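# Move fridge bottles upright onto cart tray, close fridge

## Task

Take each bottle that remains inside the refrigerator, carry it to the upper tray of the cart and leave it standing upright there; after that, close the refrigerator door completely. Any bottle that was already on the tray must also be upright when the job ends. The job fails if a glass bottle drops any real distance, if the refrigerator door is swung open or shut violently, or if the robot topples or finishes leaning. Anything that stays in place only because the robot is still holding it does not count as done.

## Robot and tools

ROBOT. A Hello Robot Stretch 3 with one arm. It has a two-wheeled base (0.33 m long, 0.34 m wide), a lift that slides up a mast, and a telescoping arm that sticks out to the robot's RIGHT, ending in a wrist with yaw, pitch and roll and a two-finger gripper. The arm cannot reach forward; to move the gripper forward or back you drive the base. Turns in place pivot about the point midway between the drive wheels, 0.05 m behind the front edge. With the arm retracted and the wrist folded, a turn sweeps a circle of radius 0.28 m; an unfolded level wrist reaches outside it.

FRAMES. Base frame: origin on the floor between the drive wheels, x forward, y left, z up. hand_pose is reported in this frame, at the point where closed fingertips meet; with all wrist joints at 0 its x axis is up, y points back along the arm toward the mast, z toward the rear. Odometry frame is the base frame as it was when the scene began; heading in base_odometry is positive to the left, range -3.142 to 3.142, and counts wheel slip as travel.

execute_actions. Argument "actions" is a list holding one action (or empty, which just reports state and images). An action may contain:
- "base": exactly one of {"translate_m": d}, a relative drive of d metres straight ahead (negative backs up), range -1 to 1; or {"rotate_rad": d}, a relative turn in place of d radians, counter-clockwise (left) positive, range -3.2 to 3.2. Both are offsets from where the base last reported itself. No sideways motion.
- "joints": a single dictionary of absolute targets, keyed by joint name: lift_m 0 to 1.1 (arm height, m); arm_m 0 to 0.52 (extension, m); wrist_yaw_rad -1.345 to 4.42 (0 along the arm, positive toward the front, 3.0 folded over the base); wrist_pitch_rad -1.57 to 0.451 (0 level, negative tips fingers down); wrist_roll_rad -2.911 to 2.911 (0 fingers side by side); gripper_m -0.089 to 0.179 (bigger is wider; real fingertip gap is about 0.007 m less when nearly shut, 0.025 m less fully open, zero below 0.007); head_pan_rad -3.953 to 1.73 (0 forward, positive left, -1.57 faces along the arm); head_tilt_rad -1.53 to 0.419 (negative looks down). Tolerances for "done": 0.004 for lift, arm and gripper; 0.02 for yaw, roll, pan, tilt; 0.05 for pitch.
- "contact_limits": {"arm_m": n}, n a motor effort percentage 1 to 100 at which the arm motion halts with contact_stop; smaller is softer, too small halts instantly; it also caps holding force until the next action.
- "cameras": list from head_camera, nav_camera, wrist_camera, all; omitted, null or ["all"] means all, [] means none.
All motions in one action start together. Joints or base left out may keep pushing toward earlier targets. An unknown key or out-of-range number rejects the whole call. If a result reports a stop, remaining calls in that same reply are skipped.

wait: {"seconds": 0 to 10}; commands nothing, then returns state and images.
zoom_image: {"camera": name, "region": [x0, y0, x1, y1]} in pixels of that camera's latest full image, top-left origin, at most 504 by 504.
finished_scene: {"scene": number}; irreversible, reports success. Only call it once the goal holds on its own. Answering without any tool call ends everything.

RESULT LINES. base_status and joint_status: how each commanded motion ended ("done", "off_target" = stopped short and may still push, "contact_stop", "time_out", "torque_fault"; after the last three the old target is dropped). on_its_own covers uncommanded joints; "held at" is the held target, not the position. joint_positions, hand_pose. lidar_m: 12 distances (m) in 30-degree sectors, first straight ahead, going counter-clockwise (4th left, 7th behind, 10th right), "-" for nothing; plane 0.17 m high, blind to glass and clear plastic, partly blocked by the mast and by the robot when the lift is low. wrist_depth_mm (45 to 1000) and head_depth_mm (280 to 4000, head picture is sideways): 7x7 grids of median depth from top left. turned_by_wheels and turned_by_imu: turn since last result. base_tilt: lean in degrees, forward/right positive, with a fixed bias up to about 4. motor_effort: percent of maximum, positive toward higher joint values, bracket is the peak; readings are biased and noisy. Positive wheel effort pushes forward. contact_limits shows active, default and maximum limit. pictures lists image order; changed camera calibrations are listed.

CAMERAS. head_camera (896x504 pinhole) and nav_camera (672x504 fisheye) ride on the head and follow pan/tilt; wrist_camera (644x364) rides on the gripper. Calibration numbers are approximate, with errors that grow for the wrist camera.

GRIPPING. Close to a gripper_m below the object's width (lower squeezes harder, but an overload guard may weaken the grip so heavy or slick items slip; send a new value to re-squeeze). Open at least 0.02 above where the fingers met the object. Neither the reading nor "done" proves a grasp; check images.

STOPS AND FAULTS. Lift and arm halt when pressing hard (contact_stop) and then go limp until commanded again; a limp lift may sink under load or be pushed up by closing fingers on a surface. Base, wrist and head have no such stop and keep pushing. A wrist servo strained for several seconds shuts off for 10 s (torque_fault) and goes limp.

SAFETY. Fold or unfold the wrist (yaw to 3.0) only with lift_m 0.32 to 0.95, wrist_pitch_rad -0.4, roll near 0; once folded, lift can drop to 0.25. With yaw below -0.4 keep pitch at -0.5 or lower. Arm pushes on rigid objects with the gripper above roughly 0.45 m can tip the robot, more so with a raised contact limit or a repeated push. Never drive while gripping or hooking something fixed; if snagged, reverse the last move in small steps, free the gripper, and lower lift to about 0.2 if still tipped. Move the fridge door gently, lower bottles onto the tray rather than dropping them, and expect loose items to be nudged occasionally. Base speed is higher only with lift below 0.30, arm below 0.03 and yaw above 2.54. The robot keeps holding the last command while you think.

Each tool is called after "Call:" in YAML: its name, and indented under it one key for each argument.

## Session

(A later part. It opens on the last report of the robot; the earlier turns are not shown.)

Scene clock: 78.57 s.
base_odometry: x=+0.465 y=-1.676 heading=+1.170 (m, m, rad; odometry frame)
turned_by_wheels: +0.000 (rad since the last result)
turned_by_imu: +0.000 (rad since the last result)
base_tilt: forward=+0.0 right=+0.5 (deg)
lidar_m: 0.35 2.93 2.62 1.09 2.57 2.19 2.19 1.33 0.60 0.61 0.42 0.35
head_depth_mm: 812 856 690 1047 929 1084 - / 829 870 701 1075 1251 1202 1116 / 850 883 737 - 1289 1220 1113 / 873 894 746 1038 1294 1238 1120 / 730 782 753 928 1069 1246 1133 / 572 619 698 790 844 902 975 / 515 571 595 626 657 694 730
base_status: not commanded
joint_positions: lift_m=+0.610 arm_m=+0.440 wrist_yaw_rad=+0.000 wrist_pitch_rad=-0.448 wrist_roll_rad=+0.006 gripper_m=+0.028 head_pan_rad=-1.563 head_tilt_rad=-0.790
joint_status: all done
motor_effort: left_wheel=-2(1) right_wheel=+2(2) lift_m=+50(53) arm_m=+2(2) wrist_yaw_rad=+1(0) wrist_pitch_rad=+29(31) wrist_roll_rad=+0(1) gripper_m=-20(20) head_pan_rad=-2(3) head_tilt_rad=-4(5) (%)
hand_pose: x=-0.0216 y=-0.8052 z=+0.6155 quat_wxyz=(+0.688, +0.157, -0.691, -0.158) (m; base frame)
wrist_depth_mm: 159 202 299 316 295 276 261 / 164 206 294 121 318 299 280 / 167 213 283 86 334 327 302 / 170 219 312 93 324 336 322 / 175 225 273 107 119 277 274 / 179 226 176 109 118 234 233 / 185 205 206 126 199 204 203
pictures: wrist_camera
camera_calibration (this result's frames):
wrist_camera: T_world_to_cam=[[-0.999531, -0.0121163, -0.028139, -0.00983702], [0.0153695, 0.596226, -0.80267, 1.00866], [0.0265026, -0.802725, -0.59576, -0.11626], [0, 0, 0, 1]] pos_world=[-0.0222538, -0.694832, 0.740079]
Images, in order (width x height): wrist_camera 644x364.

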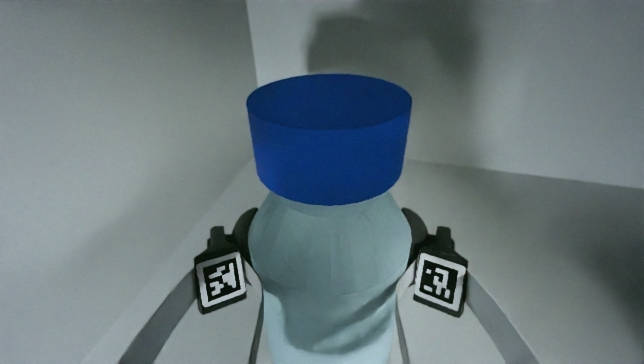

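Call:
execute_actions:
  actions:
    - {"joints":{"lift_m":0.582}}
  cameras: []

Call:
execute_actions:
  actions:
    - {"joints":{"gripper_m":0.105}}
  cameras: []

Call:
execute_actions:
  actions:
    - {"joints":{"arm_m":0.415,"lift_m":0.576}}
  cameras: []

Call:
execute_actions:
  actions:
    - {"joints":{"gripper_m":0.027}}
  cameras: []

Call:
execute_actions:
  actions:
    - {"joints":{"lift_m":0.61}}
  cameras: ["wrist_camera"]

Scene clock: 84.17 s.
base_odometry: x=+0.465 y=-1.676 heading=+1.170 (m, m, rad; odometry frame)
turned_by_wheels: +0.000 (rad since the last result)
turned_by_imu: -0.001 (rad since the last result)
base_tilt: forward=-0.2 right=+0.5 (deg)
lidar_m: 0.35 2.93 2.62 1.09 2.57 2.19 2.19 1.33 0.60 0.61 0.41 0.35
head_depth_mm: 807 856 694 1037 931 1115 1128 / 831 868 700 1080 1269 1203 1104 / 853 881 736 - 1283 1230 1120 / 871 895 742 1039 1300 1233 1118 / 731 781 754 927 1064 1245 1124 / 573 619 697 789 846 904 971 / 516 571 595 625 656 694 731
base_status: not commanded
joint_positions: lift_m=+0.582 arm_m=+0.440 wrist_yaw_rad=+0.000 wrist_pitch_rad=-0.432 wrist_roll_rad=+0.006 gripper_m=+0.028 head_pan_rad=-1.563 head_tilt_rad=-0.790
joint_status: all done
motor_effort: left_wheel=-1(1) right_wheel=+3(3) lift_m=+29(45) arm_m=+2(2) wrist_yaw_rad=+1(1) wrist_pitch_rad=+19(30) wrist_roll_rad=+1(0) gripper_m=-20(20) head_pan_rad=-2(2) head_tilt_rad=-5(5) (%)
hand_pose: x=-0.0216 y=-0.8073 z=+0.5918 quat_wxyz=(+0.689, +0.151, -0.692, -0.152) (m; base frame)
wrist_depth_mm: 159 201 298 314 293 274 257 / 163 206 292 119 313 296 277 / 167 211 283 85 333 325 300 / 170 217 290 92 290 303 302 / 175 225 245 107 119 250 246 / 179 207 164 109 118 209 207 / 179 185 183 127 177 180 181
pictures: none
No camera images: the call's "cameras" was empty. Leave "cameras" out to get every camera's image.

Scene clock: 85.43 s.
base_odometry: x=+0.465 y=-1.676 heading=+1.170 (m, m, rad; odometry frame)
turned_by_wheels: +0.000 (rad since the last result)
turned_by_imu: +0.000 (rad since the last result)
base_tilt: forward=+0.0 right=+0.5 (deg)
lidar_m: 0.35 2.93 2.62 1.09 2.57 2.19 2.19 1.33 0.60 0.61 0.41 0.35
head_depth_mm: 810 859 691 1046 938 1110 1127 / 830 869 700 1084 1264 1201 1099 / 850 886 739 - 1285 1217 1120 / 874 890 745 1041 1303 1233 1130 / 730 783 756 927 1070 1235 1126 / 574 621 702 792 844 904 970 / 516 572 596 626 658 694 735
base_status: not commanded
joint_positions: lift_m=+0.582 arm_m=+0.440 wrist_yaw_rad=+0.000 wrist_pitch_rad=-0.423 wrist_roll_rad=+0.006 gripper_m=+0.105 head_pan_rad=-1.563 head_tilt_rad=-0.790
joint_status: all done
motor_effort: left_wheel=-1(1) right_wheel=+3(2) lift_m=+29(29) arm_m=+2(2) wrist_yaw_rad=+0(1) wrist_pitch_rad=+14(19) wrist_roll_rad=+1(0) gripper_m=+0(80) head_pan_rad=-2(3) head_tilt_rad=-5(4) (%)
hand_pose: x=-0.0216 y=-0.8085 z=+0.5938 quat_wxyz=(+0.690, +0.148, -0.693, -0.149) (m; base frame)
wrist_depth_mm: 158 199 296 316 294 275 258 / 163 205 293 127 314 296 278 / 167 210 280 89 331 322 297 / 170 217 296 95 299 312 309 / 174 223 243 111 126 253 251 / 178 208 203 114 167 219 211 / 178 187 184 134 178 183 182
pictures: none
No camera images: the call's "cameras" was empty. Leave "cameras" out to get every camera's image.

Scene clock: 86.57 s.
base_odometry: x=+0.465 y=-1.676 heading=+1.170 (m, m, rad; odometry frame)
turned_by_wheels: +0.000 (rad since the last result)
turned_by_imu: +0.000 (rad since the last result)
base_tilt: forward=+0.1 right=+0.5 (deg)
lidar_m: 0.35 2.94 2.63 1.08 2.56 2.19 2.19 1.33 0.60 0.61 0.41 0.35
head_depth_mm: 806 857 689 1042 934 1111 1127 / 828 873 702 1081 1269 1212 1114 / 851 880 736 - 1299 1231 1115 / 872 896 746 1040 1294 1239 1128 / 728 783 755 928 1075 1234 1130 / 574 620 700 788 844 904 974 / 516 573 596 626 659 693 734
base_status: not commanded
joint_positions: lift_m=+0.576 arm_m=+0.415 wrist_yaw_rad=+0.000 wrist_pitch_rad=-0.422 wrist_roll_rad=+0.006 gripper_m=+0.105 head_pan_rad=-1.563 head_tilt_rad=-0.790
joint_status: all done
motor_effort: left_wheel=-2(2) right_wheel=+3(2) lift_m=+29(28) arm_m=-3(4) wrist_yaw_rad=+0(1) wrist_pitch_rad=+13(14) wrist_roll_rad=+0(1) gripper_m=+0(0) head_pan_rad=-2(3) head_tilt_rad=-5(4) (%)
hand_pose: x=-0.0216 y=-0.7841 z=+0.5880 quat_wxyz=(+0.690, +0.148, -0.693, -0.149) (m; base frame)
wrist_depth_mm: 165 207 308 337 312 291 277 / 168 213 300 109 331 318 299 / 173 219 316 113 354 346 319 / 176 225 298 129 291 301 296 / 180 230 248 132 233 245 244 / 184 209 206 153 198 211 203 / 177 181 180 174 177 178 176
pictures: none
No camera images: the call's "cameras" was empty. Leave "cameras" out to get every camera's image.

Scene clock: 87.83 s.
base_odometry: x=+0.465 y=-1.676 heading=+1.170 (m, m, rad; odometry frame)
turned_by_wheels: +0.000 (rad since the last result)
turned_by_imu: +0.000 (rad since the last result)
base_tilt: forward=+0.1 right=+0.4 (deg)
lidar_m: 0.35 2.93 2.63 1.08 2.57 2.19 2.19 1.33 0.60 0.61 0.41 0.35
head_depth_mm: 810 859 692 1040 935 1113 1123 / 827 871 700 1082 1266 1215 1105 / 850 880 739 - 1305 1226 1115 / 873 896 744 1038 1299 1238 1123 / 729 785 751 928 1075 1239 1126 / 573 619 700 792 843 901 974 / 515 572 597 626 658 693 732
base_status: not commanded
joint_positions: lift_m=+0.576 arm_m=+0.415 wrist_yaw_rad=+0.000 wrist_pitch_rad=-0.427 wrist_roll_rad=+0.006 gripper_m=+0.028 head_pan_rad=-1.563 head_tilt_rad=-0.790
joint_status: all done
motor_effort: left_wheel=-1(1) right_wheel=+3(1) lift_m=+30(30) arm_m=-3(3) wrist_yaw_rad=+0(0) wrist_pitch_rad=+16(16) wrist_roll_rad=+1(0) gripper_m=-16(92) head_pan_rad=-2(2) head_tilt_rad=-6(6) (%)
hand_pose: x=-0.0216 y=-0.7835 z=+0.5869 quat_wxyz=(+0.689, +0.149, -0.693, -0.151) (m; base frame)
wrist_depth_mm: 165 208 311 330 310 293 276 / 167 213 301 107 334 313 296 / 173 218 320 113 359 346 322 / 176 226 290 128 287 297 293 / 180 230 246 133 160 241 239 / 185 207 - 154 187 203 202 / 177 179 179 172 177 176 176
pictures: none
No camera images: the call's "cameras" was empty. Leave "cameras" out to get every camera's image.

Scene clock: 88.93 s.
base_odometry: x=+0.465 y=-1.676 heading=+1.170 (m, m, rad; odometry frame)
turned_by_wheels: +0.000 (rad since the last result)
turned_by_imu: +0.000 (rad since the last result)
base_tilt: forward=+0.0 right=+0.4 (deg)
lidar_m: 0.35 2.93 2.62 1.08 2.57 2.19 2.19 1.33 0.60 0.61 0.42 0.35
head_depth_mm: 809 857 693 1041 932 1086 - / 825 869 703 1093 1247 1193 1104 / 848 881 739 - 1291 1234 1119 / 872 891 744 1037 1303 1244 1121 / 729 780 756 927 1072 1235 1128 / 573 620 700 788 842 903 973 / 516 572 595 626 657 692 732
base_status: not commanded
joint_positions: lift_m=+0.610 arm_m=+0.415 wrist_yaw_rad=+0.000 wrist_pitch_rad=-0.453 wrist_roll_rad=+0.006 gripper_m=+0.028 head_pan_rad=-1.563 head_tilt_rad=-0.790
joint_status: all done
motor_effort: left_wheel=-2(1) right_wheel=+3(3) lift_m=+50(52) arm_m=-3(3) wrist_yaw_rad=+0(0) wrist_pitch_rad=+32(35) wrist_roll_rad=+1(1) gripper_m=-16(16) head_pan_rad=-2(2) head_tilt_rad=-6(4) (%)
hand_pose: x=-0.0216 y=-0.7800 z=+0.6144 quat_wxyz=(+0.687, +0.159, -0.691, -0.160) (m; base frame)
wrist_depth_mm: 165 207 313 337 312 298 277 / 169 213 305 112 335 321 299 / 173 219 332 120 377 350 325 / 177 226 314 130 323 334 335 / 181 232 283 135 257 274 273 / 186 230 - 150 195 235 233 / 190 208 206 176 203 204 201
pictures: wrist_camera
camera_calibration (this result's frames):
wrist_camera: T_world_to_cam=[[-0.999531, -0.0119508, -0.0282012, -0.00940125], [0.0153852, 0.600252, -0.799663, 0.994087], [0.0264845, -0.799722, -0.599786, -0.0919288], [0, 0, 0, 1]] pos_world=[-0.0222564, -0.670333, 0.739532]
Images, in order (width x height): wrist_camera 644x364.

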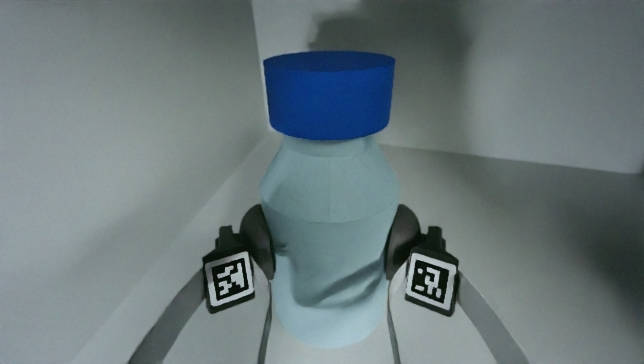

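Now it pivots in the pads; the deeper grip was better.

Call:
execute_actions:
  actions:
    - {"joints":{"lift_m":0.576}}
  cameras: []

Call:
execute_actions:
  actions:
    - {"joints":{"gripper_m":0.105}}
  cameras: []

Call:
execute_actions:
  actions:
    - {"joints":{"arm_m":0.43}}
  cameras: []

Call:
execute_actions:
  actions:
    - {"joints":{"gripper_m":0.025}}
  cameras: ["wrist_camera"]

Call:
execute_actions:
  actions:
    - {"joints":{"lift_m":0.61,"wrist_pitch_rad":-0.375}}
  cameras: ["wrist_camera"]

Scene clock: 93.07 s.
base_odometry: x=+0.465 y=-1.676 heading=+1.170 (m, m, rad; odometry frame)
turned_by_wheels: +0.000 (rad since the last result)
turned_by_imu: -0.001 (rad since the last result)
base_tilt: forward=+0.0 right=+0.3 (deg)
lidar_m: 0.35 2.92 2.63 1.09 2.57 2.19 2.19 1.33 0.60 0.61 0.42 0.35
head_depth_mm: 810 858 693 1042 935 1118 1123 / 831 869 701 1077 1272 1211 1111 / 851 879 736 - 1298 1223 1116 / 877 897 744 1041 1310 1238 1119 / 732 782 754 927 1069 1245 1129 / 574 620 699 792 842 906 970 / 516 571 597 627 658 694 737
base_status: not commanded
joint_positions: lift_m=+0.576 arm_m=+0.415 wrist_yaw_rad=+0.000 wrist_pitch_rad=-0.430 wrist_roll_rad=+0.006 gripper_m=+0.028 head_pan_rad=-1.563 head_tilt_rad=-0.790
joint_status: all done
motor_effort: left_wheel=-1(1) right_wheel=+3(2) lift_m=+29(46) arm_m=-2(3) wrist_yaw_rad=+1(0) wrist_pitch_rad=+18(32) wrist_roll_rad=+0(0) gripper_m=-16(17) head_pan_rad=-2(2) head_tilt_rad=-5(5) (%)
hand_pose: x=-0.0216 y=-0.7831 z=+0.5862 quat_wxyz=(+0.689, +0.151, -0.692, -0.152) (m; base frame)
wrist_depth_mm: 165 207 307 333 314 294 275 / 168 213 300 106 333 318 299 / 171 219 319 113 355 342 320 / 176 226 290 127 287 298 294 / 180 230 247 132 159 238 240 / 184 207 - 154 177 203 202 / 177 179 178 172 177 175 174
pictures: none
No camera images: the call's "cameras" was empty. Leave "cameras" out to get every camera's image.

Scene clock: 94.33 s.
base_odometry: x=+0.465 y=-1.676 heading=+1.170 (m, m, rad; odometry frame)
turned_by_wheels: +0.000 (rad since the last result)
turned_by_imu: +0.000 (rad since the last result)
base_tilt: forward=+0.0 right=+0.4 (deg)
lidar_m: 0.35 2.93 2.63 1.09 2.57 2.19 2.19 1.33 0.60 0.61 0.42 0.35
head_depth_mm: 808 857 693 1041 937 1116 1119 / 831 868 702 1082 1266 1206 1106 / 850 883 736 - 1304 1226 1122 / 875 891 744 1040 1303 1234 1120 / 732 783 755 925 1073 1237 1127 / 574 620 699 792 841 903 972 / 516 572 596 626 658 695 734
base_status: not commanded
joint_positions: lift_m=+0.576 arm_m=+0.415 wrist_yaw_rad=+0.000 wrist_pitch_rad=-0.423 wrist_roll_rad=+0.006 gripper_m=+0.105 head_pan_rad=-1.563 head_tilt_rad=-0.790
joint_status: all done
motor_effort: left_wheel=-1(1) right_wheel=+2(3) lift_m=+29(29) arm_m=-2(3) wrist_yaw_rad=+1(0) wrist_pitch_rad=+14(18) wrist_roll_rad=+0(0) gripper_m=+0(80) head_pan_rad=-2(2) head_tilt_rad=-4(4) (%)
hand_pose: x=-0.0216 y=-0.7839 z=+0.5878 quat_wxyz=(+0.690, +0.148, -0.693, -0.149) (m; base frame)
wrist_depth_mm: 164 207 309 339 314 292 273 / 168 211 301 109 331 314 295 / 171 217 321 112 357 346 322 / 176 224 293 127 290 300 299 / 181 229 248 131 232 243 240 / 183 210 205 152 196 212 203 / 177 180 179 173 177 177 176
pictures: none
No camera images: the call's "cameras" was empty. Leave "cameras" out to get every camera's image.

Scene clock: 95.27 s.
base_odometry: x=+0.465 y=-1.676 heading=+1.170 (m, m, rad; odometry frame)
turned_by_wheels: +0.000 (rad since the last result)
turned_by_imu: +0.000 (rad since the last result)
base_tilt: forward=+0.1 right=+0.4 (deg)
lidar_m: 0.35 2.93 2.63 1.09 2.57 2.19 2.19 1.34 0.60 0.61 0.42 0.35
head_depth_mm: 809 856 692 1039 933 1108 1116 / 829 870 703 1084 1251 1221 1102 / 851 882 737 - 1289 1228 1117 / 872 894 745 1042 1303 1237 1123 / 732 786 757 925 1067 1241 1134 / 573 621 700 790 843 899 971 / 517 572 593 625 659 693 732
base_status: not commanded
joint_positions: lift_m=+0.576 arm_m=+0.430 wrist_yaw_rad=+0.000 wrist_pitch_rad=-0.423 wrist_roll_rad=+0.006 gripper_m=+0.105 head_pan_rad=-1.563 head_tilt_rad=-0.790
joint_status: all done
motor_effort: left_wheel=-1(1) right_wheel=+3(2) lift_m=+29(29) arm_m=+2(2) wrist_yaw_rad=+0(1) wrist_pitch_rad=+14(14) wrist_roll_rad=+1(0) gripper_m=+0(1) head_pan_rad=-2(2) head_tilt_rad=-5(4) (%)
hand_pose: x=-0.0216 y=-0.7985 z=+0.5879 quat_wxyz=(+0.690, +0.148, -0.693, -0.149) (m; base frame)
wrist_depth_mm: 162 202 302 324 300 282 266 / 164 209 287 108 312 301 284 / 169 214 303 96 346 330 307 / 171 221 296 114 288 298 294 / 175 226 236 116 131 246 241 / 180 209 200 128 194 212 203 / 176 180 180 152 173 176 177
pictures: none
No camera images: the call's "cameras" was empty. Leave "cameras" out to get every camera's image.

Scene clock: 96.57 s.
base_odometry: x=+0.465 y=-1.676 heading=+1.170 (m, m, rad; odometry frame)
turned_by_wheels: +0.000 (rad since the last result)
turned_by_imu: +0.000 (rad since the last result)
base_tilt: forward=+0.2 right=+0.4 (deg)
lidar_m: 0.35 2.93 2.62 1.08 2.56 2.19 2.19 1.33 0.60 0.61 0.42 0.35
head_depth_mm: 805 856 692 1036 933 1121 1116 / 831 866 703 1076 1252 1211 1099 / 849 885 736 - 1285 1233 1110 / 868 896 742 1036 1297 1240 1122 / 728 782 757 928 1066 1238 1129 / 573 620 701 786 842 906 969 / 514 571 596 624 657 697 736
base_status: not commanded
joint_positions: lift_m=+0.576 arm_m=+0.430 wrist_yaw_rad=+0.000 wrist_pitch_rad=-0.430 wrist_roll_rad=+0.006 gripper_m=+0.026 head_pan_rad=-1.563 head_tilt_rad=-0.790
joint_status: all done
motor_effort: left_wheel=-1(1) right_wheel=+2(3) lift_m=+31(31) arm_m=+2(2) wrist_yaw_rad=+1(0) wrist_pitch_rad=+18(19) wrist_roll_rad=+0(0) gripper_m=-20(93) head_pan_rad=-2(2) head_tilt_rad=-6(5) (%)
hand_pose: x=-0.0216 y=-0.7975 z=+0.5861 quat_wxyz=(+0.689, +0.151, -0.692, -0.152) (m; base frame)
wrist_depth_mm: 161 204 304 324 297 283 265 / 165 209 277 100 316 302 287 / 168 215 291 91 347 332 311 / 172 221 288 109 282 293 294 / 177 228 238 112 123 240 237 / 181 207 176 122 136 202 199 / 175 179 179 146 170 174 175
pictures: wrist_camera
camera_calibration (this result's frames):
wrist_camera: T_world_to_cam=[[-0.99953, -0.0127114, -0.0279106, -0.0111615], [0.0153128, 0.581661, -0.813287, 0.975087], [0.0265725, -0.813332, -0.581193, -0.144647], [0, 0, 0, 1]] pos_world=[-0.0222439, -0.684958, 0.708646]
Images, in order (width x height): wrist_camera 644x364.

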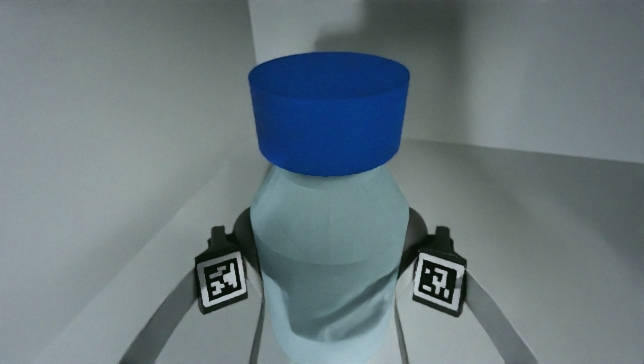

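Scene clock: 97.67 s.
base_odometry: x=+0.465 y=-1.676 heading=+1.170 (m, m, rad; odometry frame)
turned_by_wheels: +0.000 (rad since the last result)
turned_by_imu: +0.000 (rad since the last result)
base_tilt: forward=+0.0 right=+0.5 (deg)
lidar_m: 0.35 2.93 2.63 1.09 2.56 2.19 2.19 1.33 0.60 0.61 0.42 0.35
head_depth_mm: 807 855 690 1044 931 1078 - / 829 869 703 1078 1246 1196 1113 / 850 878 733 - 1277 1225 1110 / 868 889 743 1036 1295 1236 1122 / 729 785 757 934 1073 1248 1131 / 573 619 697 789 840 903 969 / 516 571 596 628 658 697 734
base_status: not commanded
joint_positions: lift_m=+0.610 arm_m=+0.430 wrist_yaw_rad=+0.000 wrist_pitch_rad=-0.429 wrist_roll_rad=+0.006 gripper_m=+0.026 head_pan_rad=-1.563 head_tilt_rad=-0.790
joint_status: wrist_pitch_rad off_target (ended at -0.429, target -0.375); the others done
on_its_own: wrist_pitch_rad is at rest, and its effort (+33) is outside its rest range (-20 to +32)
motor_effort: left_wheel=-1(1) right_wheel=+2(2) lift_m=+50(50) arm_m=+2(2) wrist_yaw_rad=+0(0) wrist_pitch_rad=+33(33) wrist_roll_rad=+1(0) gripper_m=-20(21) head_pan_rad=-3(2) head_tilt_rad=-5(5) (%)
hand_pose: x=-0.0216 y=-0.7977 z=+0.6198 quat_wxyz=(+0.689, +0.150, -0.692, -0.151) (m; base frame)
wrist_depth_mm: 161 203 301 323 302 281 264 / 165 209 280 99 316 303 287 / 169 216 303 95 344 333 313 / 172 221 320 111 341 351 329 / 177 226 282 112 124 286 282 / 182 230 191 122 135 240 239 / 185 207 212 142 203 208 207
pictures: wrist_camera
camera_calibration (this result's frames):
wrist_camera: T_world_to_cam=[[-0.999529, -0.0127577, -0.027895, -0.0102668], [0.0153029, 0.580753, -0.813936, 1.00223], [0.0265841, -0.81398, -0.580285, -0.126273], [0, 0, 0, 1]] pos_world=[-0.0222422, -0.684965, 0.742195]
Images, in order (width x height): wrist_camera 644x364.

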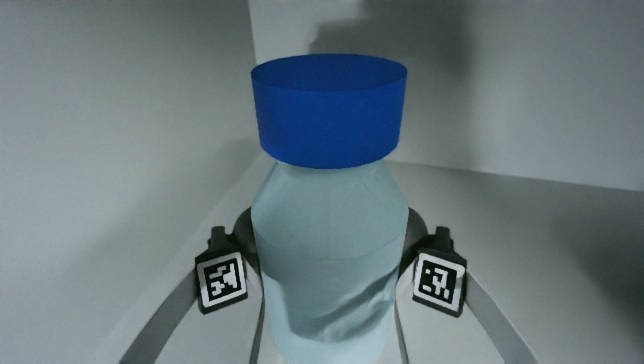

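Call:
execute_actions:
  actions:
    - {"joints":{"arm_m":0,"wrist_pitch_rad":-0.39}}
  cameras: []

Call:
execute_actions:
  actions:
    - {"base":{"rotate_rad":-1.5}}
  cameras: []

Call:
execute_actions:
  actions:
    - {"base":{"translate_m":-0.56},"joints":{"lift_m":0.97}}
  cameras: []

Call:
execute_actions:
  actions:
    - {"base":{"rotate_rad":-1.54},"joints":{"head_tilt_rad":-0.6}}

Scene clock: 105.03 s.
base_odometry: x=+0.465 y=-1.676 heading=+1.170 (m, m, rad; odometry frame)
turned_by_wheels: +0.000 (rad since the last result)
turned_by_imu: -0.001 (rad since the last result)
base_tilt: forward=+0.1 right=+0.6 (deg)
lidar_m: 0.35 2.93 2.63 1.08 2.58 2.19 2.18 1.33 0.60 0.61 0.42 0.35
head_depth_mm: 810 861 693 1050 933 1153 1148 / 828 870 700 1050 1250 1202 1163 / 847 886 736 1052 1262 665 - / 871 899 746 1065 1298 1239 1125 / 731 784 755 929 1069 1239 1128 / 572 621 702 791 846 903 978 / 516 572 596 624 658 694 734
base_status: not commanded
joint_positions: lift_m=+0.610 arm_m=+0.001 wrist_yaw_rad=+0.000 wrist_pitch_rad=-0.441 wrist_roll_rad=+0.006 gripper_m=+0.026 head_pan_rad=-1.563 head_tilt_rad=-0.790
joint_status: wrist_pitch_rad off_target (ended at -0.441, target -0.390); the others done
joint sent to its limit — the command would take arm_m past its lower limit, so that joint was sent only as far as its limit.
motor_effort: left_wheel=-2(1) right_wheel=+2(2) lift_m=+50(50) arm_m=-3(2) wrist_yaw_rad=+0(0) wrist_pitch_rad=+31(32) wrist_roll_rad=+1(0) gripper_m=-20(19) head_pan_rad=-1(3) head_tilt_rad=-4(4) (%)
hand_pose: x=-0.0216 y=-0.3679 z=+0.6172 quat_wxyz=(+0.688, +0.154, -0.692, -0.155) (m; base frame)
wrist_depth_mm: 290 361 482 710 674 636 363 / 297 383 440 99 584 584 347 / 305 391 447 95 423 448 331 / 306 405 516 111 392 419 332 / 315 416 519 113 124 549 359 / 321 419 346 122 135 464 418 / 328 416 690 143 613 513 709
pictures: none
No camera images: the call's "cameras" was empty. Leave "cameras" out to get every camera's image.

Scene clock: 108.40 s.
base_odometry: x=+0.465 y=-1.676 heading=-0.330 (m, m, rad; odometry frame)
turned_by_wheels: -1.500 (rad since the last result)
turned_by_imu: -1.504 (rad since the last result)
base_tilt: forward=+0.1 right=+0.6 (deg)
lidar_m: 0.61 0.40 0.35 0.35 2.95 1.36 1.09 2.48 2.19 2.13 1.29 0.60
head_depth_mm: 1781 2039 2195 1759 1482 1274 1149 / 1849 2107 2255 1790 1484 1276 1164 / 1926 2210 2242 1803 1494 666 - / 1966 2251 2248 1790 1508 1258 1121 / 2030 2339 2294 1800 1525 1297 1127 / 1907 2018 2115 1844 1522 1305 1137 / 1603 1685 1804 1796 1541 1309 1116
base_status: done
joint_positions: lift_m=+0.610 arm_m=+0.001 wrist_yaw_rad=+0.000 wrist_pitch_rad=-0.441 wrist_roll_rad=+0.006 gripper_m=+0.026 head_pan_rad=-1.563 head_tilt_rad=-0.790
joint_status: not commanded
motor_effort: left_wheel=+2(4) right_wheel=-1(4) lift_m=+50(50) arm_m=-3(3) wrist_yaw_rad=+0(0) wrist_pitch_rad=+31(31) wrist_roll_rad=+0(1) gripper_m=-19(21) head_pan_rad=-3(2) head_tilt_rad=-4(5) (%)
hand_pose: x=-0.0216 y=-0.3679 z=+0.6172 quat_wxyz=(+0.688, +0.154, -0.692, -0.155) (m; base frame)
wrist_depth_mm: 921 - - - - - - / 937 - - 99 - - - / 963 - - 95 - - - / 990 - - 111 - - - / 972 - 973 112 124 - 995 / 862 879 485 122 134 861 834 / 740 766 742 143 722 753 740
pictures: none
No camera images: the call's "cameras" was empty. Leave "cameras" out to get every camera's image.

Scene clock: 114.93 s.
base_odometry: x=-0.064 y=-1.495 heading=-0.330 (m, m, rad; odometry frame)
turned_by_wheels: +0.000 (rad since the last result)
turned_by_imu: +0.001 (rad since the last result)
base_tilt: forward=+0.1 right=+0.4 (deg)
lidar_m: 0.98 0.69 2.73 2.33 2.34 0.54 0.56 2.29 2.02 2.02 1.89 1.11
head_depth_mm: 1658 1879 2101 - - - 1088 / 1700 1934 2152 - - - 1093 / 1768 2013 1272 - - - 1119 / 1821 2096 2284 1713 1479 1284 1125 / 1881 2164 2298 1834 1516 1289 1121 / 1944 2246 2347 1853 1518 1305 1137 / 1998 2358 2324 1866 1544 1307 1142
base_status: done
joint_positions: lift_m=+0.970 arm_m=+0.001 wrist_yaw_rad=+0.000 wrist_pitch_rad=-0.441 wrist_roll_rad=+0.006 gripper_m=+0.026 head_pan_rad=-1.563 head_tilt_rad=-0.790
joint_status: all done
motor_effort: left_wheel=+2(3) right_wheel=+0(6) lift_m=+50(53) arm_m=-3(3) wrist_yaw_rad=+0(0) wrist_pitch_rad=+31(31) wrist_roll_rad=+0(1) gripper_m=-20(19) head_pan_rad=-2(3) head_tilt_rad=-5(4) (%)
hand_pose: x=-0.0216 y=-0.3678 z=+0.9771 quat_wxyz=(+0.688, +0.154, -0.692, -0.156) (m; base frame)
wrist_depth_mm: - - - - - - - / - - - 99 - - - / - - - 95 - - - / - - - 111 - - - / - - - 112 124 - - / - - - 122 135 - - / - - - 143 - - -
pictures: none
No camera images: the call's "cameras" was empty. Leave "cameras" out to get every camera's image.

Scene clock: 118.37 s.
base_odometry: x=-0.064 y=-1.495 heading=-1.869 (m, m, rad; odometry frame)
turned_by_wheels: -1.540 (rad since the last result)
turned_by_imu: -1.544 (rad since the last result)
base_tilt: forward=+0.1 right=+0.4 (deg)
lidar_m: 2.03 1.86 1.11 0.94 0.85 2.73 2.34 2.32 0.54 0.56 2.26 2.02
head_depth_mm: 1677 1821 1145 864 658 - - / 1716 1876 1197 806 - - - / 1773 1964 1174 615 - - 1149 / 1845 2044 2246 888 1083 1228 1195 / 1920 2163 2406 912 1670 1407 1211 / 1979 2220 2547 2312 1790 1449 1216 / 2106 2335 2668 2341 1804 1458 1218
base_status: done
joint_positions: lift_m=+0.970 arm_m=+0.001 wrist_yaw_rad=+0.000 wrist_pitch_rad=-0.441 wrist_roll_rad=+0.006 gripper_m=+0.026 head_pan_rad=-1.563 head_tilt_rad=-0.606
joint_status: all done
motor_effort: left_wheel=+2(5) right_wheel=-1(4) lift_m=+50(49) arm_m=-3(3) wrist_yaw_rad=+0(0) wrist_pitch_rad=+31(31) wrist_roll_rad=+1(1) gripper_m=-20(19) head_pan_rad=-1(2) head_tilt_rad=+3(19) (%)
hand_pose: x=-0.0216 y=-0.3678 z=+0.9771 quat_wxyz=(+0.688, +0.154, -0.692, -0.156) (m; base frame)
wrist_depth_mm: - - - - - - - / - - - 99 801 803 - / - - - 95 606 671 - / - - - 111 399 534 - / - - - 113 124 - - / - - - 123 135 - - / - - - 143 559 - -
pictures: head_camera (sideways: a quarter turn clockwise sets it upright), nav_camera (sideways: a quarter turn counterclockwise sets it upright), wrist_camera
camera_calibration (this result's frames):
head_camera: T_world_to_cam=[[0.0249337, 0.570119, -0.821184, 1.09326], [0.998804, 0.0203462, 0.0444524, -0.0629045], [0.0420511, -0.82131, -0.56893, 0.700137], [0, 0, 0, 1]] pos_world=[0.00612871, -0.0469791, 1.29889]
nav_camera: T_world_to_cam=[[-0.0022791, -0.555822, 0.831298, -1.03684], [-0.99859, -0.0428183, -0.0313669, 0.0991331], [0.0530292, -0.830198, -0.554941, 0.672442], [0, 0, 0, 1]] pos_world=[0.0609713, -0.0137966, 1.2382]
wrist_camera: T_world_to_cam=[[-0.999528, -0.0125096, -0.0280562, 0.00545407], [0.0152617, 0.590409, -0.80696, 1.04021], [0.0266594, -0.807007, -0.58994, 0.442964], [0, 0, 0, 1]] pos_world=[-0.022233, -0.256606, 1.10088]
Images, in order (width x height): head_camera 896x504, nav_camera 672x504, wrist_camera 644x364.

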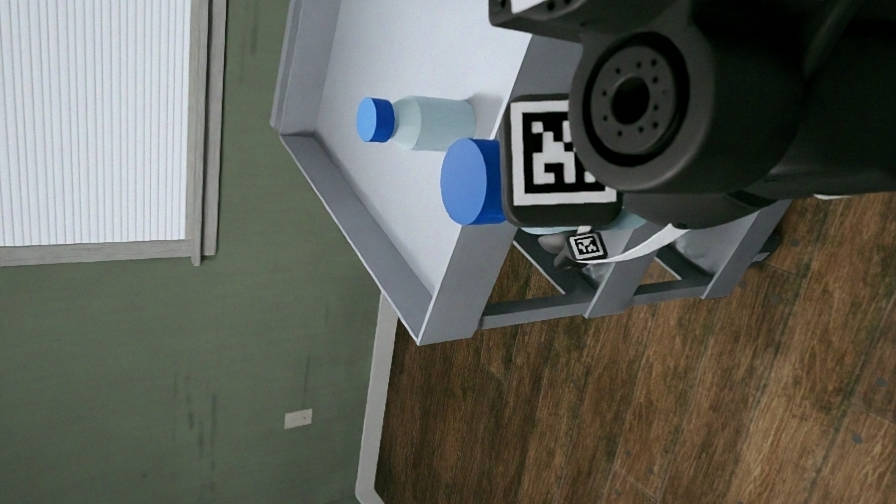

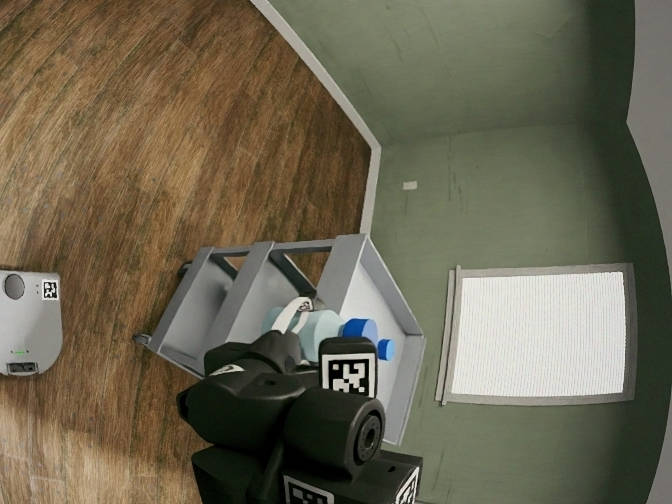

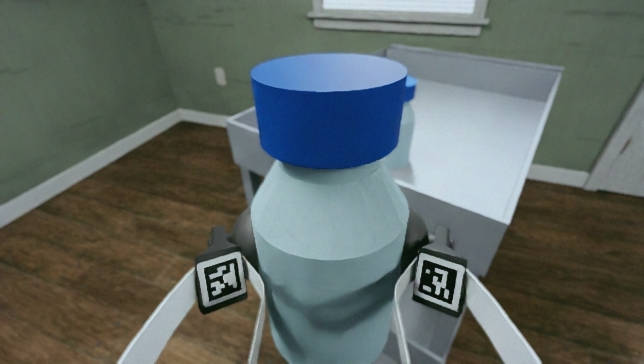

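Call:
execute_actions:
  actions:
    - {"base":{"translate_m":0.05},"joints":{"arm_m":0.45}}
  cameras: ["head_camera","wrist_camera"]

Scene clock: 124.57 s.
base_odometry: x=-0.079 y=-1.543 heading=-1.869 (m, m, rad; odometry frame)
turned_by_wheels: +0.000 (rad since the last result)
turned_by_imu: -0.001 (rad since the last result)
base_tilt: forward=+0.1 right=+0.4 (deg)
lidar_m: 1.98 1.85 1.09 1.03 0.93 2.78 2.38 2.33 0.56 0.59 2.21 1.98
head_depth_mm: 1674 1812 - 827 699 855 1106 / 1744 1844 1159 798 1031 973 1115 / 1801 1949 1056 877 1109 1188 1171 / 1861 2078 2306 871 1047 1278 1211 / 1949 2164 2453 2211 1777 1432 1215 / 2005 2250 2520 2324 1787 1444 1216 / 2102 2378 2717 2386 1794 1455 1222
base_status: done
joint_positions: lift_m=+0.970 arm_m=+0.450 wrist_yaw_rad=+0.000 wrist_pitch_rad=-0.441 wrist_roll_rad=+0.006 gripper_m=+0.026 head_pan_rad=-1.563 head_tilt_rad=-0.606
joint_status: all done
motor_effort: left_wheel=+2(6) right_wheel=-1(3) lift_m=+50(50) arm_m=+2(4) wrist_yaw_rad=-1(1) wrist_pitch_rad=+31(31) wrist_roll_rad=+0(1) gripper_m=-19(20) head_pan_rad=-2(2) head_tilt_rad=+2(3) (%)
hand_pose: x=-0.0215 y=-0.8161 z=+0.9771 quat_wxyz=(+0.688, +0.155, -0.692, -0.156) (m; base frame)
wrist_depth_mm: - - - - - - - / - - - 99 - - - / - - - 95 562 559 496 / - - - 111 486 509 476 / - - - 112 124 411 408 / - - 204 122 134 351 347 / - - 267 142 294 301 299
pictures: head_camera (sideways: a quarter turn clockwise sets it upright), wrist_camera
camera_calibration (this result's frames):
head_camera: T_world_to_cam=[[0.0249764, 0.570061, -0.821223, 1.09331], [0.998806, 0.0202751, 0.0444516, -0.0629034], [0.0419905, -0.821353, -0.568873, 0.700064], [0, 0, 0, 1]] pos_world=[0.00612522, -0.0469793, 1.2989]
wrist_camera: T_world_to_cam=[[-0.999525, -0.0127151, -0.0280572, -0.000274303], [0.0151392, 0.590466, -0.806921, 1.30484], [0.0268269, -0.806963, -0.589993, 0.0813253], [0, 0, 0, 1]] pos_world=[-0.0222101, -0.704838, 1.10087]
Images, in order (width x height): head_camera 896x504, wrist_camera 644x364.

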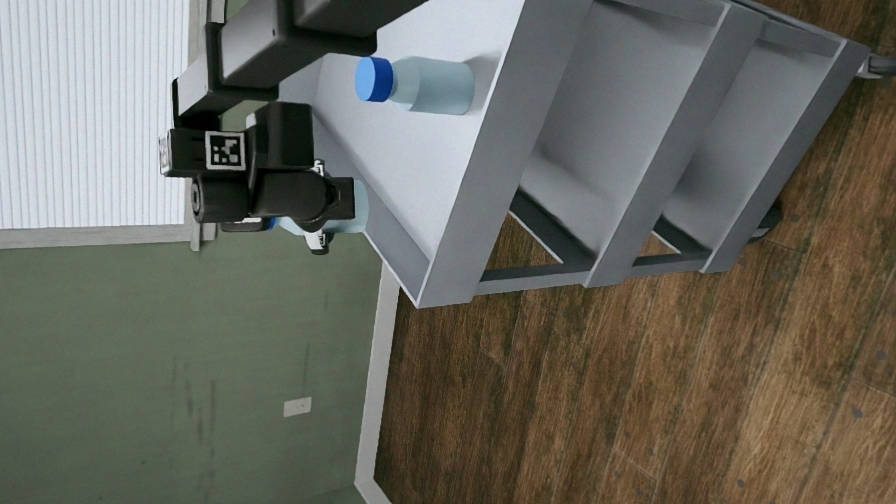

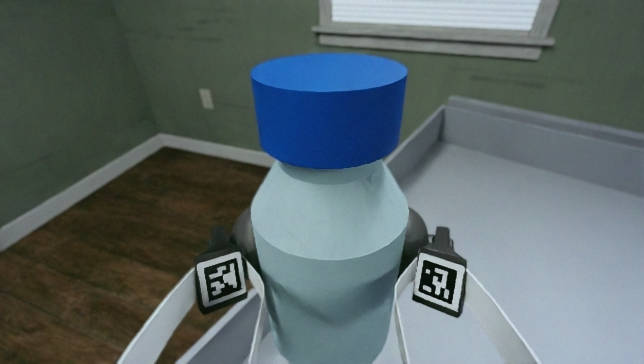

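Call:
execute_actions:
  actions:
    - {"base":{"translate_m":-0.02},"joints":{"lift_m":0.842}}
  cameras: ["head_camera","wrist_camera"]

Scene clock: 128.13 s.
base_odometry: x=-0.073 y=-1.524 heading=-1.869 (m, m, rad; odometry frame)
turned_by_wheels: +0.000 (rad since the last result)
turned_by_imu: +0.000 (rad since the last result)
base_tilt: forward=+0.2 right=+0.3 (deg)
lidar_m: 2.00 1.85 1.10 1.00 0.90 2.76 2.36 2.32 0.55 0.58 2.23 1.99
head_depth_mm: 1678 1847 1145 896 - 872 1127 / 1736 1888 1218 802 1037 947 1104 / 1794 1970 2161 749 1078 1167 1159 / 1845 2045 2324 834 1075 1230 1203 / 1935 2142 2430 2118 1722 1428 1207 / 1989 2243 2576 2319 1787 1452 1210 / 2080 2349 2688 2359 1798 1463 1216
base_status: done
joint_positions: lift_m=+0.842 arm_m=+0.450 wrist_yaw_rad=+0.000 wrist_pitch_rad=-0.439 wrist_roll_rad=+0.006 gripper_m=+0.026 head_pan_rad=-1.563 head_tilt_rad=-0.606
joint_status: all done
motor_effort: left_wheel=+2(3) right_wheel=-1(7) lift_m=+31(46) arm_m=+2(2) wrist_yaw_rad=+0(1) wrist_pitch_rad=+29(31) wrist_roll_rad=+0(0) gripper_m=-20(21) head_pan_rad=-2(2) head_tilt_rad=+3(3) (%)
hand_pose: x=-0.0215 y=-0.8164 z=+0.8502 quat_wxyz=(+0.688, +0.154, -0.692, -0.155) (m; base frame)
wrist_depth_mm: - - - - - - - / - - - 99 452 476 425 / - - - 94 345 380 373 / - - 212 111 282 295 292 / - 178 204 112 123 240 239 / 153 185 175 123 135 204 204 / 162 178 180 143 172 177 166
pictures: head_camera (sideways: a quarter turn clockwise sets it upright), wrist_camera
camera_calibration (this result's frames):
head_camera: T_world_to_cam=[[0.0249765, 0.57004, -0.821237, 1.09333], [0.998806, 0.0202764, 0.0444512, -0.062903], [0.0419908, -0.821367, -0.568853, 0.700038], [0, 0, 0, 1]] pos_world=[0.00612523, -0.0469793, 1.2989]
wrist_camera: T_world_to_cam=[[-0.999526, -0.0127364, -0.0280278, -0.00389136], [0.0151659, 0.588571, -0.808303, 1.20224], [0.0267912, -0.808345, -0.588099, 0.00344982], [0, 0, 0, 1]] pos_world=[-0.022215, -0.704866, 0.973697]
Images, in order (width x height): head_camera 896x504, wrist_camera 644x364.

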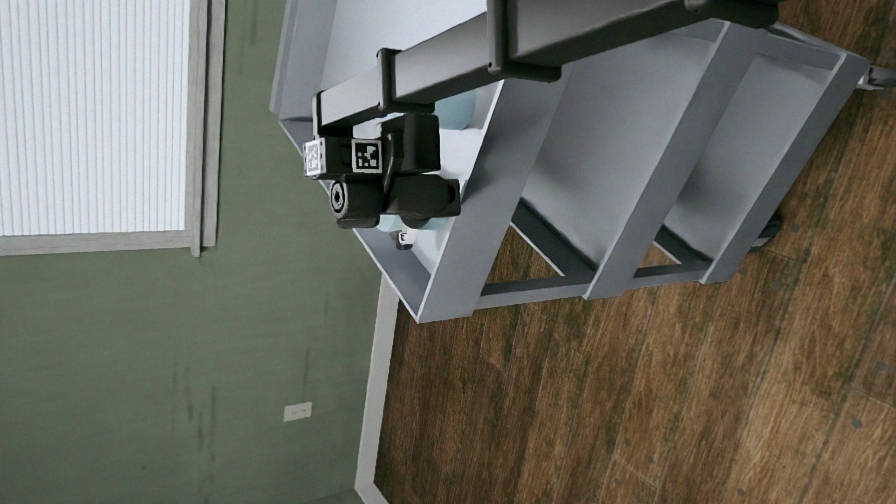

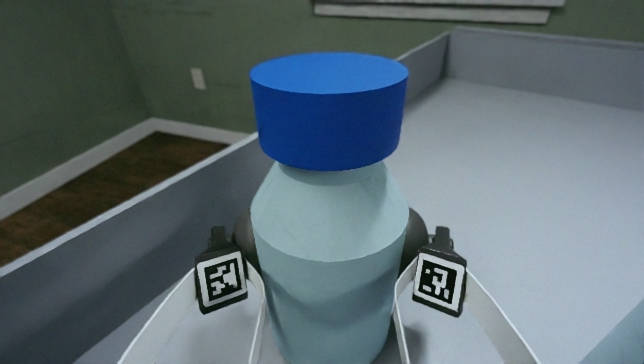

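Call:
execute_actions:
  actions:
    - {"joints":{"lift_m":0.837}}
  cameras: []

Call:
execute_actions:
  actions:
    - {"joints":{"gripper_m":0.11}}
  cameras: ["wrist_camera"]

Call:
execute_actions:
  actions:
    - {"joints":{"lift_m":0.93}}
  cameras: []

Call:
execute_actions:
  actions:
    - {"joints":{"arm_m":0.1}}
  cameras: ["wrist_camera"]

Call:
execute_actions:
  actions:
    - {"base":{"rotate_rad":1.488},"joints":{"lift_m":0.75}}
  cameras: []

Call:
execute_actions:
  actions:
    - {"base":{"translate_m":0.41},"joints":{"lift_m":0.3,"gripper_m":0.15,"wrist_pitch_rad":-0.4,"head_tilt_rad":-1}}
  cameras: []

Call:
execute_actions:
  actions:
    - {"base":{"rotate_rad":1.597},"joints":{"lift_m":0.18,"arm_m":0.2}}
  cameras: ["head_camera","wrist_camera"]

Scene clock: 134.63 s.
base_odometry: x=-0.073 y=-1.524 heading=-1.869 (m, m, rad; odometry frame)
turned_by_wheels: +0.000 (rad since the last result)
turned_by_imu: -0.001 (rad since the last result)
base_tilt: forward=+0.0 right=+0.5 (deg)
lidar_m: 2.00 1.85 1.10 1.00 0.90 2.76 2.36 2.32 0.55 0.58 2.23 1.99
head_depth_mm: 1662 1845 1138 899 - 897 1116 / 1721 1914 1215 802 1030 956 1101 / 1786 1980 2156 750 1074 1170 1165 / 1843 2058 2324 839 1085 1233 1208 / 1924 2149 2426 2145 1714 1440 1209 / 1989 2236 2558 2321 1789 1443 1208 / 2073 2319 2689 2371 1813 1454 1222
base_status: not commanded
joint_positions: lift_m=+0.837 arm_m=+0.450 wrist_yaw_rad=+0.000 wrist_pitch_rad=-0.424 wrist_roll_rad=+0.006 gripper_m=+0.026 head_pan_rad=-1.563 head_tilt_rad=-0.606
joint_status: all done
motor_effort: left_wheel=+2(3) right_wheel=-1(2) lift_m=+29(29) arm_m=+2(2) wrist_yaw_rad=+0(0) wrist_pitch_rad=+21(29) wrist_roll_rad=+0(1) gripper_m=-20(20) head_pan_rad=-2(2) head_tilt_rad=+2(3) (%)
hand_pose: x=-0.0215 y=-0.8183 z=+0.8485 quat_wxyz=(+0.690, +0.149, -0.693, -0.150) (m; base frame)
wrist_depth_mm: - - - - - - - / - - - 99 452 478 421 / - - - 93 348 389 380 / - - 211 110 286 298 295 / - 176 205 111 123 239 238 / 152 182 174 122 135 203 202 / 160 175 177 144 171 174 170
pictures: none
No camera images: the call's "cameras" was empty. Leave "cameras" out to get every camera's image.

Scene clock: 135.97 s.
base_odometry: x=-0.073 y=-1.524 heading=-1.869 (m, m, rad; odometry frame)
turned_by_wheels: +0.000 (rad since the last result)
turned_by_imu: +0.000 (rad since the last result)
base_tilt: forward=+0.0 right=+0.4 (deg)
lidar_m: 2.00 1.85 1.10 1.00 0.90 2.75 2.36 2.32 0.55 0.58 2.23 1.99
head_depth_mm: 1679 1831 1143 894 - 896 1127 / 1724 1889 1220 802 1033 952 1104 / 1791 1997 2162 748 1075 1159 1169 / 1866 2049 2284 829 1087 1233 1204 / 1905 2142 2387 2132 1724 1442 1210 / 1996 2248 2576 2319 1782 1436 1216 / 2078 2338 2727 2363 1807 1464 1222
base_status: not commanded
joint_positions: lift_m=+0.837 arm_m=+0.450 wrist_yaw_rad=+0.000 wrist_pitch_rad=-0.413 wrist_roll_rad=+0.006 gripper_m=+0.110 head_pan_rad=-1.563 head_tilt_rad=-0.606
joint_status: all done
motor_effort: left_wheel=+2(2) right_wheel=-1(0) lift_m=+30(30) arm_m=+2(2) wrist_yaw_rad=+0(0) wrist_pitch_rad=+14(21) wrist_roll_rad=+0(0) gripper_m=+1(78) head_pan_rad=-2(1) head_tilt_rad=+4(3) (%)
hand_pose: x=-0.0215 y=-0.8197 z=+0.8510 quat_wxyz=(+0.690, +0.145, -0.694, -0.146) (m; base frame)
wrist_depth_mm: - - - - - - - / - - - 110 476 480 423 / - - - 95 374 394 390 / - - 213 114 291 303 299 / - 174 205 115 131 251 244 / 152 173 203 125 194 212 205 / 158 176 181 148 176 178 176
pictures: wrist_camera
camera_calibration (this result's frames):
wrist_camera: T_world_to_cam=[[-0.999526, -0.0134596, -0.0276881, -0.00479185], [0.0151638, 0.567464, -0.823258, 1.20028], [0.0267927, -0.823288, -0.566991, -0.02895], [0, 0, 0, 1]] pos_world=[-0.0222147, -0.705016, 0.971596]
Images, in order (width x height): wrist_camera 644x364.

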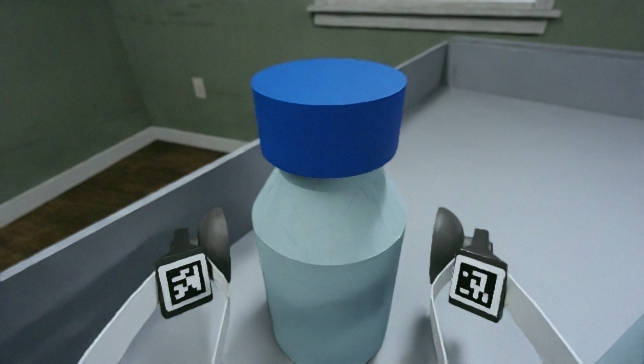

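Scene clock: 137.63 s.
base_odometry: x=-0.073 y=-1.524 heading=-1.869 (m, m, rad; odometry frame)
turned_by_wheels: +0.000 (rad since the last result)
turned_by_imu: +0.000 (rad since the last result)
base_tilt: forward=+0.1 right=+0.5 (deg)
lidar_m: 2.00 1.85 1.10 1.00 0.90 2.76 2.36 2.33 0.55 0.58 2.23 1.99
head_depth_mm: 1685 1832 - 814 679 856 1129 / 1730 1876 1096 794 1031 947 1105 / 1778 1951 - 847 1073 1166 1163 / 1848 2044 2272 847 1085 1229 1213 / 1902 2123 2463 2135 1723 1447 1203 / 1993 2265 2564 2311 1782 1451 1210 / 2080 2329 2665 2349 1794 1453 1220
base_status: not commanded
joint_positions: lift_m=+0.930 arm_m=+0.450 wrist_yaw_rad=+0.000 wrist_pitch_rad=-0.412 wrist_roll_rad=+0.006 gripper_m=+0.110 head_pan_rad=-1.563 head_tilt_rad=-0.606
joint_status: all done
motor_effort: left_wheel=+3(2) right_wheel=-1(2) lift_m=+45(48) arm_m=+2(2) wrist_yaw_rad=+0(0) wrist_pitch_rad=+13(14) wrist_roll_rad=+1(1) gripper_m=+0(1) head_pan_rad=-3(2) head_tilt_rad=+2(4) (%)
hand_pose: x=-0.0215 y=-0.8198 z=+0.9437 quat_wxyz=(+0.690, +0.144, -0.694, -0.145) (m; base frame)
wrist_depth_mm: - - - - - - - / - - - - - - - / - - - - 557 516 476 / - - - - 456 470 444 / - - - 178 375 383 374 / - - 274 152 309 325 313 / - 222 259 168 272 271 271
pictures: none
No camera images: the call's "cameras" was empty. Leave "cameras" out to get every camera's image.

Scene clock: 141.43 s.
base_odometry: x=-0.073 y=-1.524 heading=-1.869 (m, m, rad; odometry frame)
turned_by_wheels: +0.000 (rad since the last result)
turned_by_imu: -0.001 (rad since the last result)
base_tilt: forward=+0.1 right=+0.3 (deg)
lidar_m: 2.00 1.85 1.10 0.99 0.90 2.76 2.36 2.33 0.55 0.58 2.23 1.99
head_depth_mm: 1670 1844 1147 942 - 850 1132 / 1729 1887 1197 802 - 1155 1101 / 1789 1982 1163 918 - 1176 1173 / 1857 2038 2289 851 1055 1233 1197 / 1935 2152 2456 2130 1698 1447 1206 / 2013 2246 2572 2295 1779 1438 1220 / 2104 2344 2675 2362 1803 1461 1217
base_status: not commanded
joint_positions: lift_m=+0.930 arm_m=+0.100 wrist_yaw_rad=+0.000 wrist_pitch_rad=-0.412 wrist_roll_rad=+0.006 gripper_m=+0.110 head_pan_rad=-1.563 head_tilt_rad=-0.606
joint_status: all done
motor_effort: left_wheel=+2(2) right_wheel=+0(1) lift_m=+45(45) arm_m=-3(6) wrist_yaw_rad=+0(0) wrist_pitch_rad=+13(13) wrist_roll_rad=+0(0) gripper_m=+1(0) head_pan_rad=-2(3) head_tilt_rad=+4(3) (%)
hand_pose: x=-0.0215 y=-0.4704 z=+0.9438 quat_wxyz=(+0.690, +0.144, -0.694, -0.145) (m; base frame)
wrist_depth_mm: - - - - - - - / - - - - 816 768 - / - - - 552 414 610 613 / - - - 400 439 459 464 / - - - 740 335 383 356 / - - - 719 671 267 252 / - - - 622 594 588 -
pictures: wrist_camera
camera_calibration (this result's frames):
wrist_camera: T_world_to_cam=[[-0.999526, -0.0134915, -0.0276729, 0.00244885], [0.0151629, 0.566553, -0.823886, 1.07862], [0.0267936, -0.823915, -0.56608, 0.310048], [0, 0, 0, 1]] pos_world=[-0.0222146, -0.355609, 1.06424]
Images, in order (width x height): wrist_camera 644x364.

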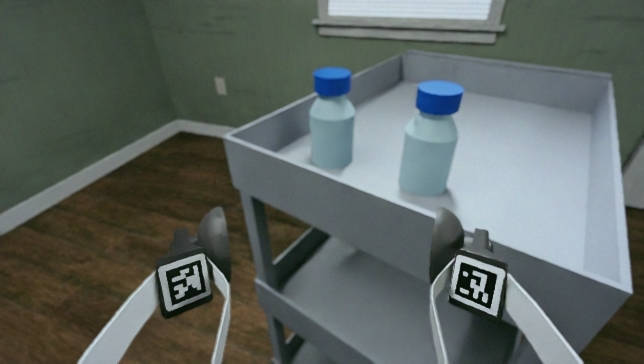

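Scene clock: 144.77 s.
base_odometry: x=-0.073 y=-1.524 heading=-0.381 (m, m, rad; odometry frame)
turned_by_wheels: +1.488 (rad since the last result)
turned_by_imu: +1.491 (rad since the last result)
base_tilt: forward=+0.1 right=+0.2 (deg)
lidar_m: 1.10 0.70 2.76 2.36 2.42 0.55 0.57 2.32 1.99 2.00 1.93 1.10
head_depth_mm: 1575 1748 1961 2155 1711 1476 - / 1640 1809 2013 2158 1729 - - / 1680 1859 2092 2237 1766 - - / 1722 1915 2142 2277 1733 1426 1205 / 1757 1975 2246 2299 1765 1438 1208 / 1807 2038 2330 2323 1790 1450 1211 / 1877 2092 2395 2333 1799 1461 1222
base_status: done
joint_positions: lift_m=+0.750 arm_m=+0.100 wrist_yaw_rad=+0.000 wrist_pitch_rad=-0.411 wrist_roll_rad=+0.006 gripper_m=+0.110 head_pan_rad=-1.563 head_tilt_rad=-0.606
joint_status: all done
motor_effort: left_wheel=-2(4) right_wheel=+2(7) lift_m=+29(41) arm_m=-3(3) wrist_yaw_rad=-1(0) wrist_pitch_rad=+13(13) wrist_roll_rad=+0(0) gripper_m=+0(1) head_pan_rad=-2(2) head_tilt_rad=+4(2) (%)
hand_pose: x=-0.0215 y=-0.4705 z=+0.7644 quat_wxyz=(+0.691, +0.144, -0.694, -0.145) (m; base frame)
wrist_depth_mm: - - - - - - - / - - - - - - - / - - - - - - - / - - - - - - - / - - - - - - - / - - - - - - - / 928 904 922 914 913 884 904
pictures: none
No camera images: the call's "cameras" was empty. Leave "cameras" out to get every camera's image.

Scene clock: 150.20 s.
base_odometry: x=+0.307 y=-1.677 heading=-0.381 (m, m, rad; odometry frame)
turned_by_wheels: +0.000 (rad since the last result)
turned_by_imu: -0.002 (rad since the last result)
base_tilt: forward=+0.2 right=+0.5 (deg)
lidar_m: 0.76 0.52 0.45 2.38 2.88 1.13 0.95 2.44 2.10 2.10 1.47 0.71
head_depth_mm: 1836 1994 1741 1508 1322 1180 1089 / 1895 2069 1754 1507 1325 1186 - / 1943 2078 1756 1521 1366 1164 - / 1981 2101 1785 1540 1348 1209 1091 / 2066 2135 1764 1546 1361 1210 1089 / 2078 2139 1792 1562 1360 1218 1093 / 1988 2034 1802 1555 1363 1225 1104
base_status: done
joint_positions: lift_m=+0.300 arm_m=+0.100 wrist_yaw_rad=+0.000 wrist_pitch_rad=-0.413 wrist_roll_rad=+0.006 gripper_m=+0.150 head_pan_rad=-1.563 head_tilt_rad=-0.988
joint_status: all done
motor_effort: left_wheel=-1(2) right_wheel=+2(6) lift_m=+29(30) arm_m=-3(3) wrist_yaw_rad=+0(0) wrist_pitch_rad=+8(12) wrist_roll_rad=+1(0) gripper_m=+0(80) head_pan_rad=-1(2) head_tilt_rad=-7(32) (%)
hand_pose: x=-0.0215 y=-0.4703 z=+0.3141 quat_wxyz=(+0.690, +0.145, -0.694, -0.146) (m; base frame)
wrist_depth_mm: - - - - - - - / - - - - - - - / - - - - 959 954 969 / 793 758 777 766 759 758 764 / 633 649 635 616 607 640 607 / 526 - 518 519 508 - 503 / 453 451 441 446 440 439 436
pictures: none
No camera images: the call's "cameras" was empty. Leave "cameras" out to get every camera's image.

Scene clock: 153.67 s.
base_odometry: x=+0.307 y=-1.677 heading=+1.215 (m, m, rad; odometry frame)
turned_by_wheels: +1.597 (rad since the last result)
turned_by_imu: +1.600 (rad since the last result)
base_tilt: forward=+0.0 right=+0.4 (deg)
lidar_m: 2.38 2.83 1.02 0.95 2.40 2.10 2.09 1.44 0.70 0.76 0.51 0.45
head_depth_mm: 719 1108 927 1123 1326 1183 1093 / 725 1152 1048 1363 1332 1191 - / 756 1173 1077 1367 1373 1184 - / 772 1190 1099 1422 1353 1208 1084 / 782 992 1089 1356 1360 1202 1091 / 730 830 955 1040 1159 1190 1090 / 663 707 762 819 889 972 1097
base_status: done
joint_positions: lift_m=+0.180 arm_m=+0.200 wrist_yaw_rad=+0.000 wrist_pitch_rad=-0.413 wrist_roll_rad=+0.006 gripper_m=+0.150 head_pan_rad=-1.563 head_tilt_rad=-0.988
joint_status: all done
motor_effort: left_wheel=-1(6) right_wheel=+2(5) lift_m=+29(30) arm_m=+2(2) wrist_yaw_rad=-1(1) wrist_pitch_rad=+8(8) wrist_roll_rad=+0(1) gripper_m=+1(0) head_pan_rad=-2(2) head_tilt_rad=-6(5) (%)
hand_pose: x=-0.0215 y=-0.5697 z=+0.1941 quat_wxyz=(+0.690, +0.145, -0.694, -0.146) (m; base frame)
wrist_depth_mm: 320 332 484 648 616 573 355 / 312 363 507 319 625 571 335 / 316 391 440 352 427 427 318 / 325 416 384 351 327 326 294 / 330 434 445 410 341 297 277 / 361 - 374 370 368 - 298 / 326 319 320 318 321 316 316
pictures: head_camera (sideways: a quarter turn clockwise sets it upright), wrist_camera
camera_calibration (this result's frames):
head_camera: T_world_to_cam=[[0.0230062, 0.834959, -0.549831, 0.739657], [0.998939, 0.00274919, 0.0459727, -0.0648618], [0.0398969, -0.550305, -0.83401, 1.0449], [0, 0, 0, 1]] pos_world=[0.00608795, -0.0423898, 1.28113]
wrist_camera: T_world_to_cam=[[-0.999526, -0.013469, -0.0276832, -0.0196219], [0.0151633, 0.567193, -0.823445, 0.517536], [0.0267927, -0.823475, -0.56672, -0.19578], [0, 0, 0, 1]] pos_world=[-0.0222147, -0.455027, 0.314667]
Images, in order (width x height): head_camera 896x504, wrist_camera 644x364.

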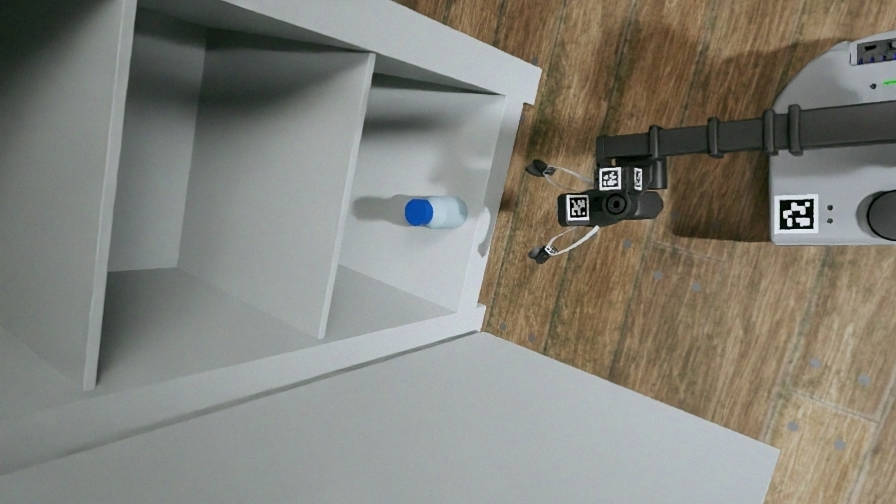

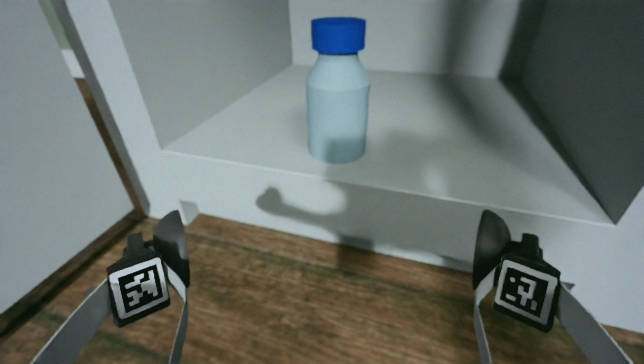

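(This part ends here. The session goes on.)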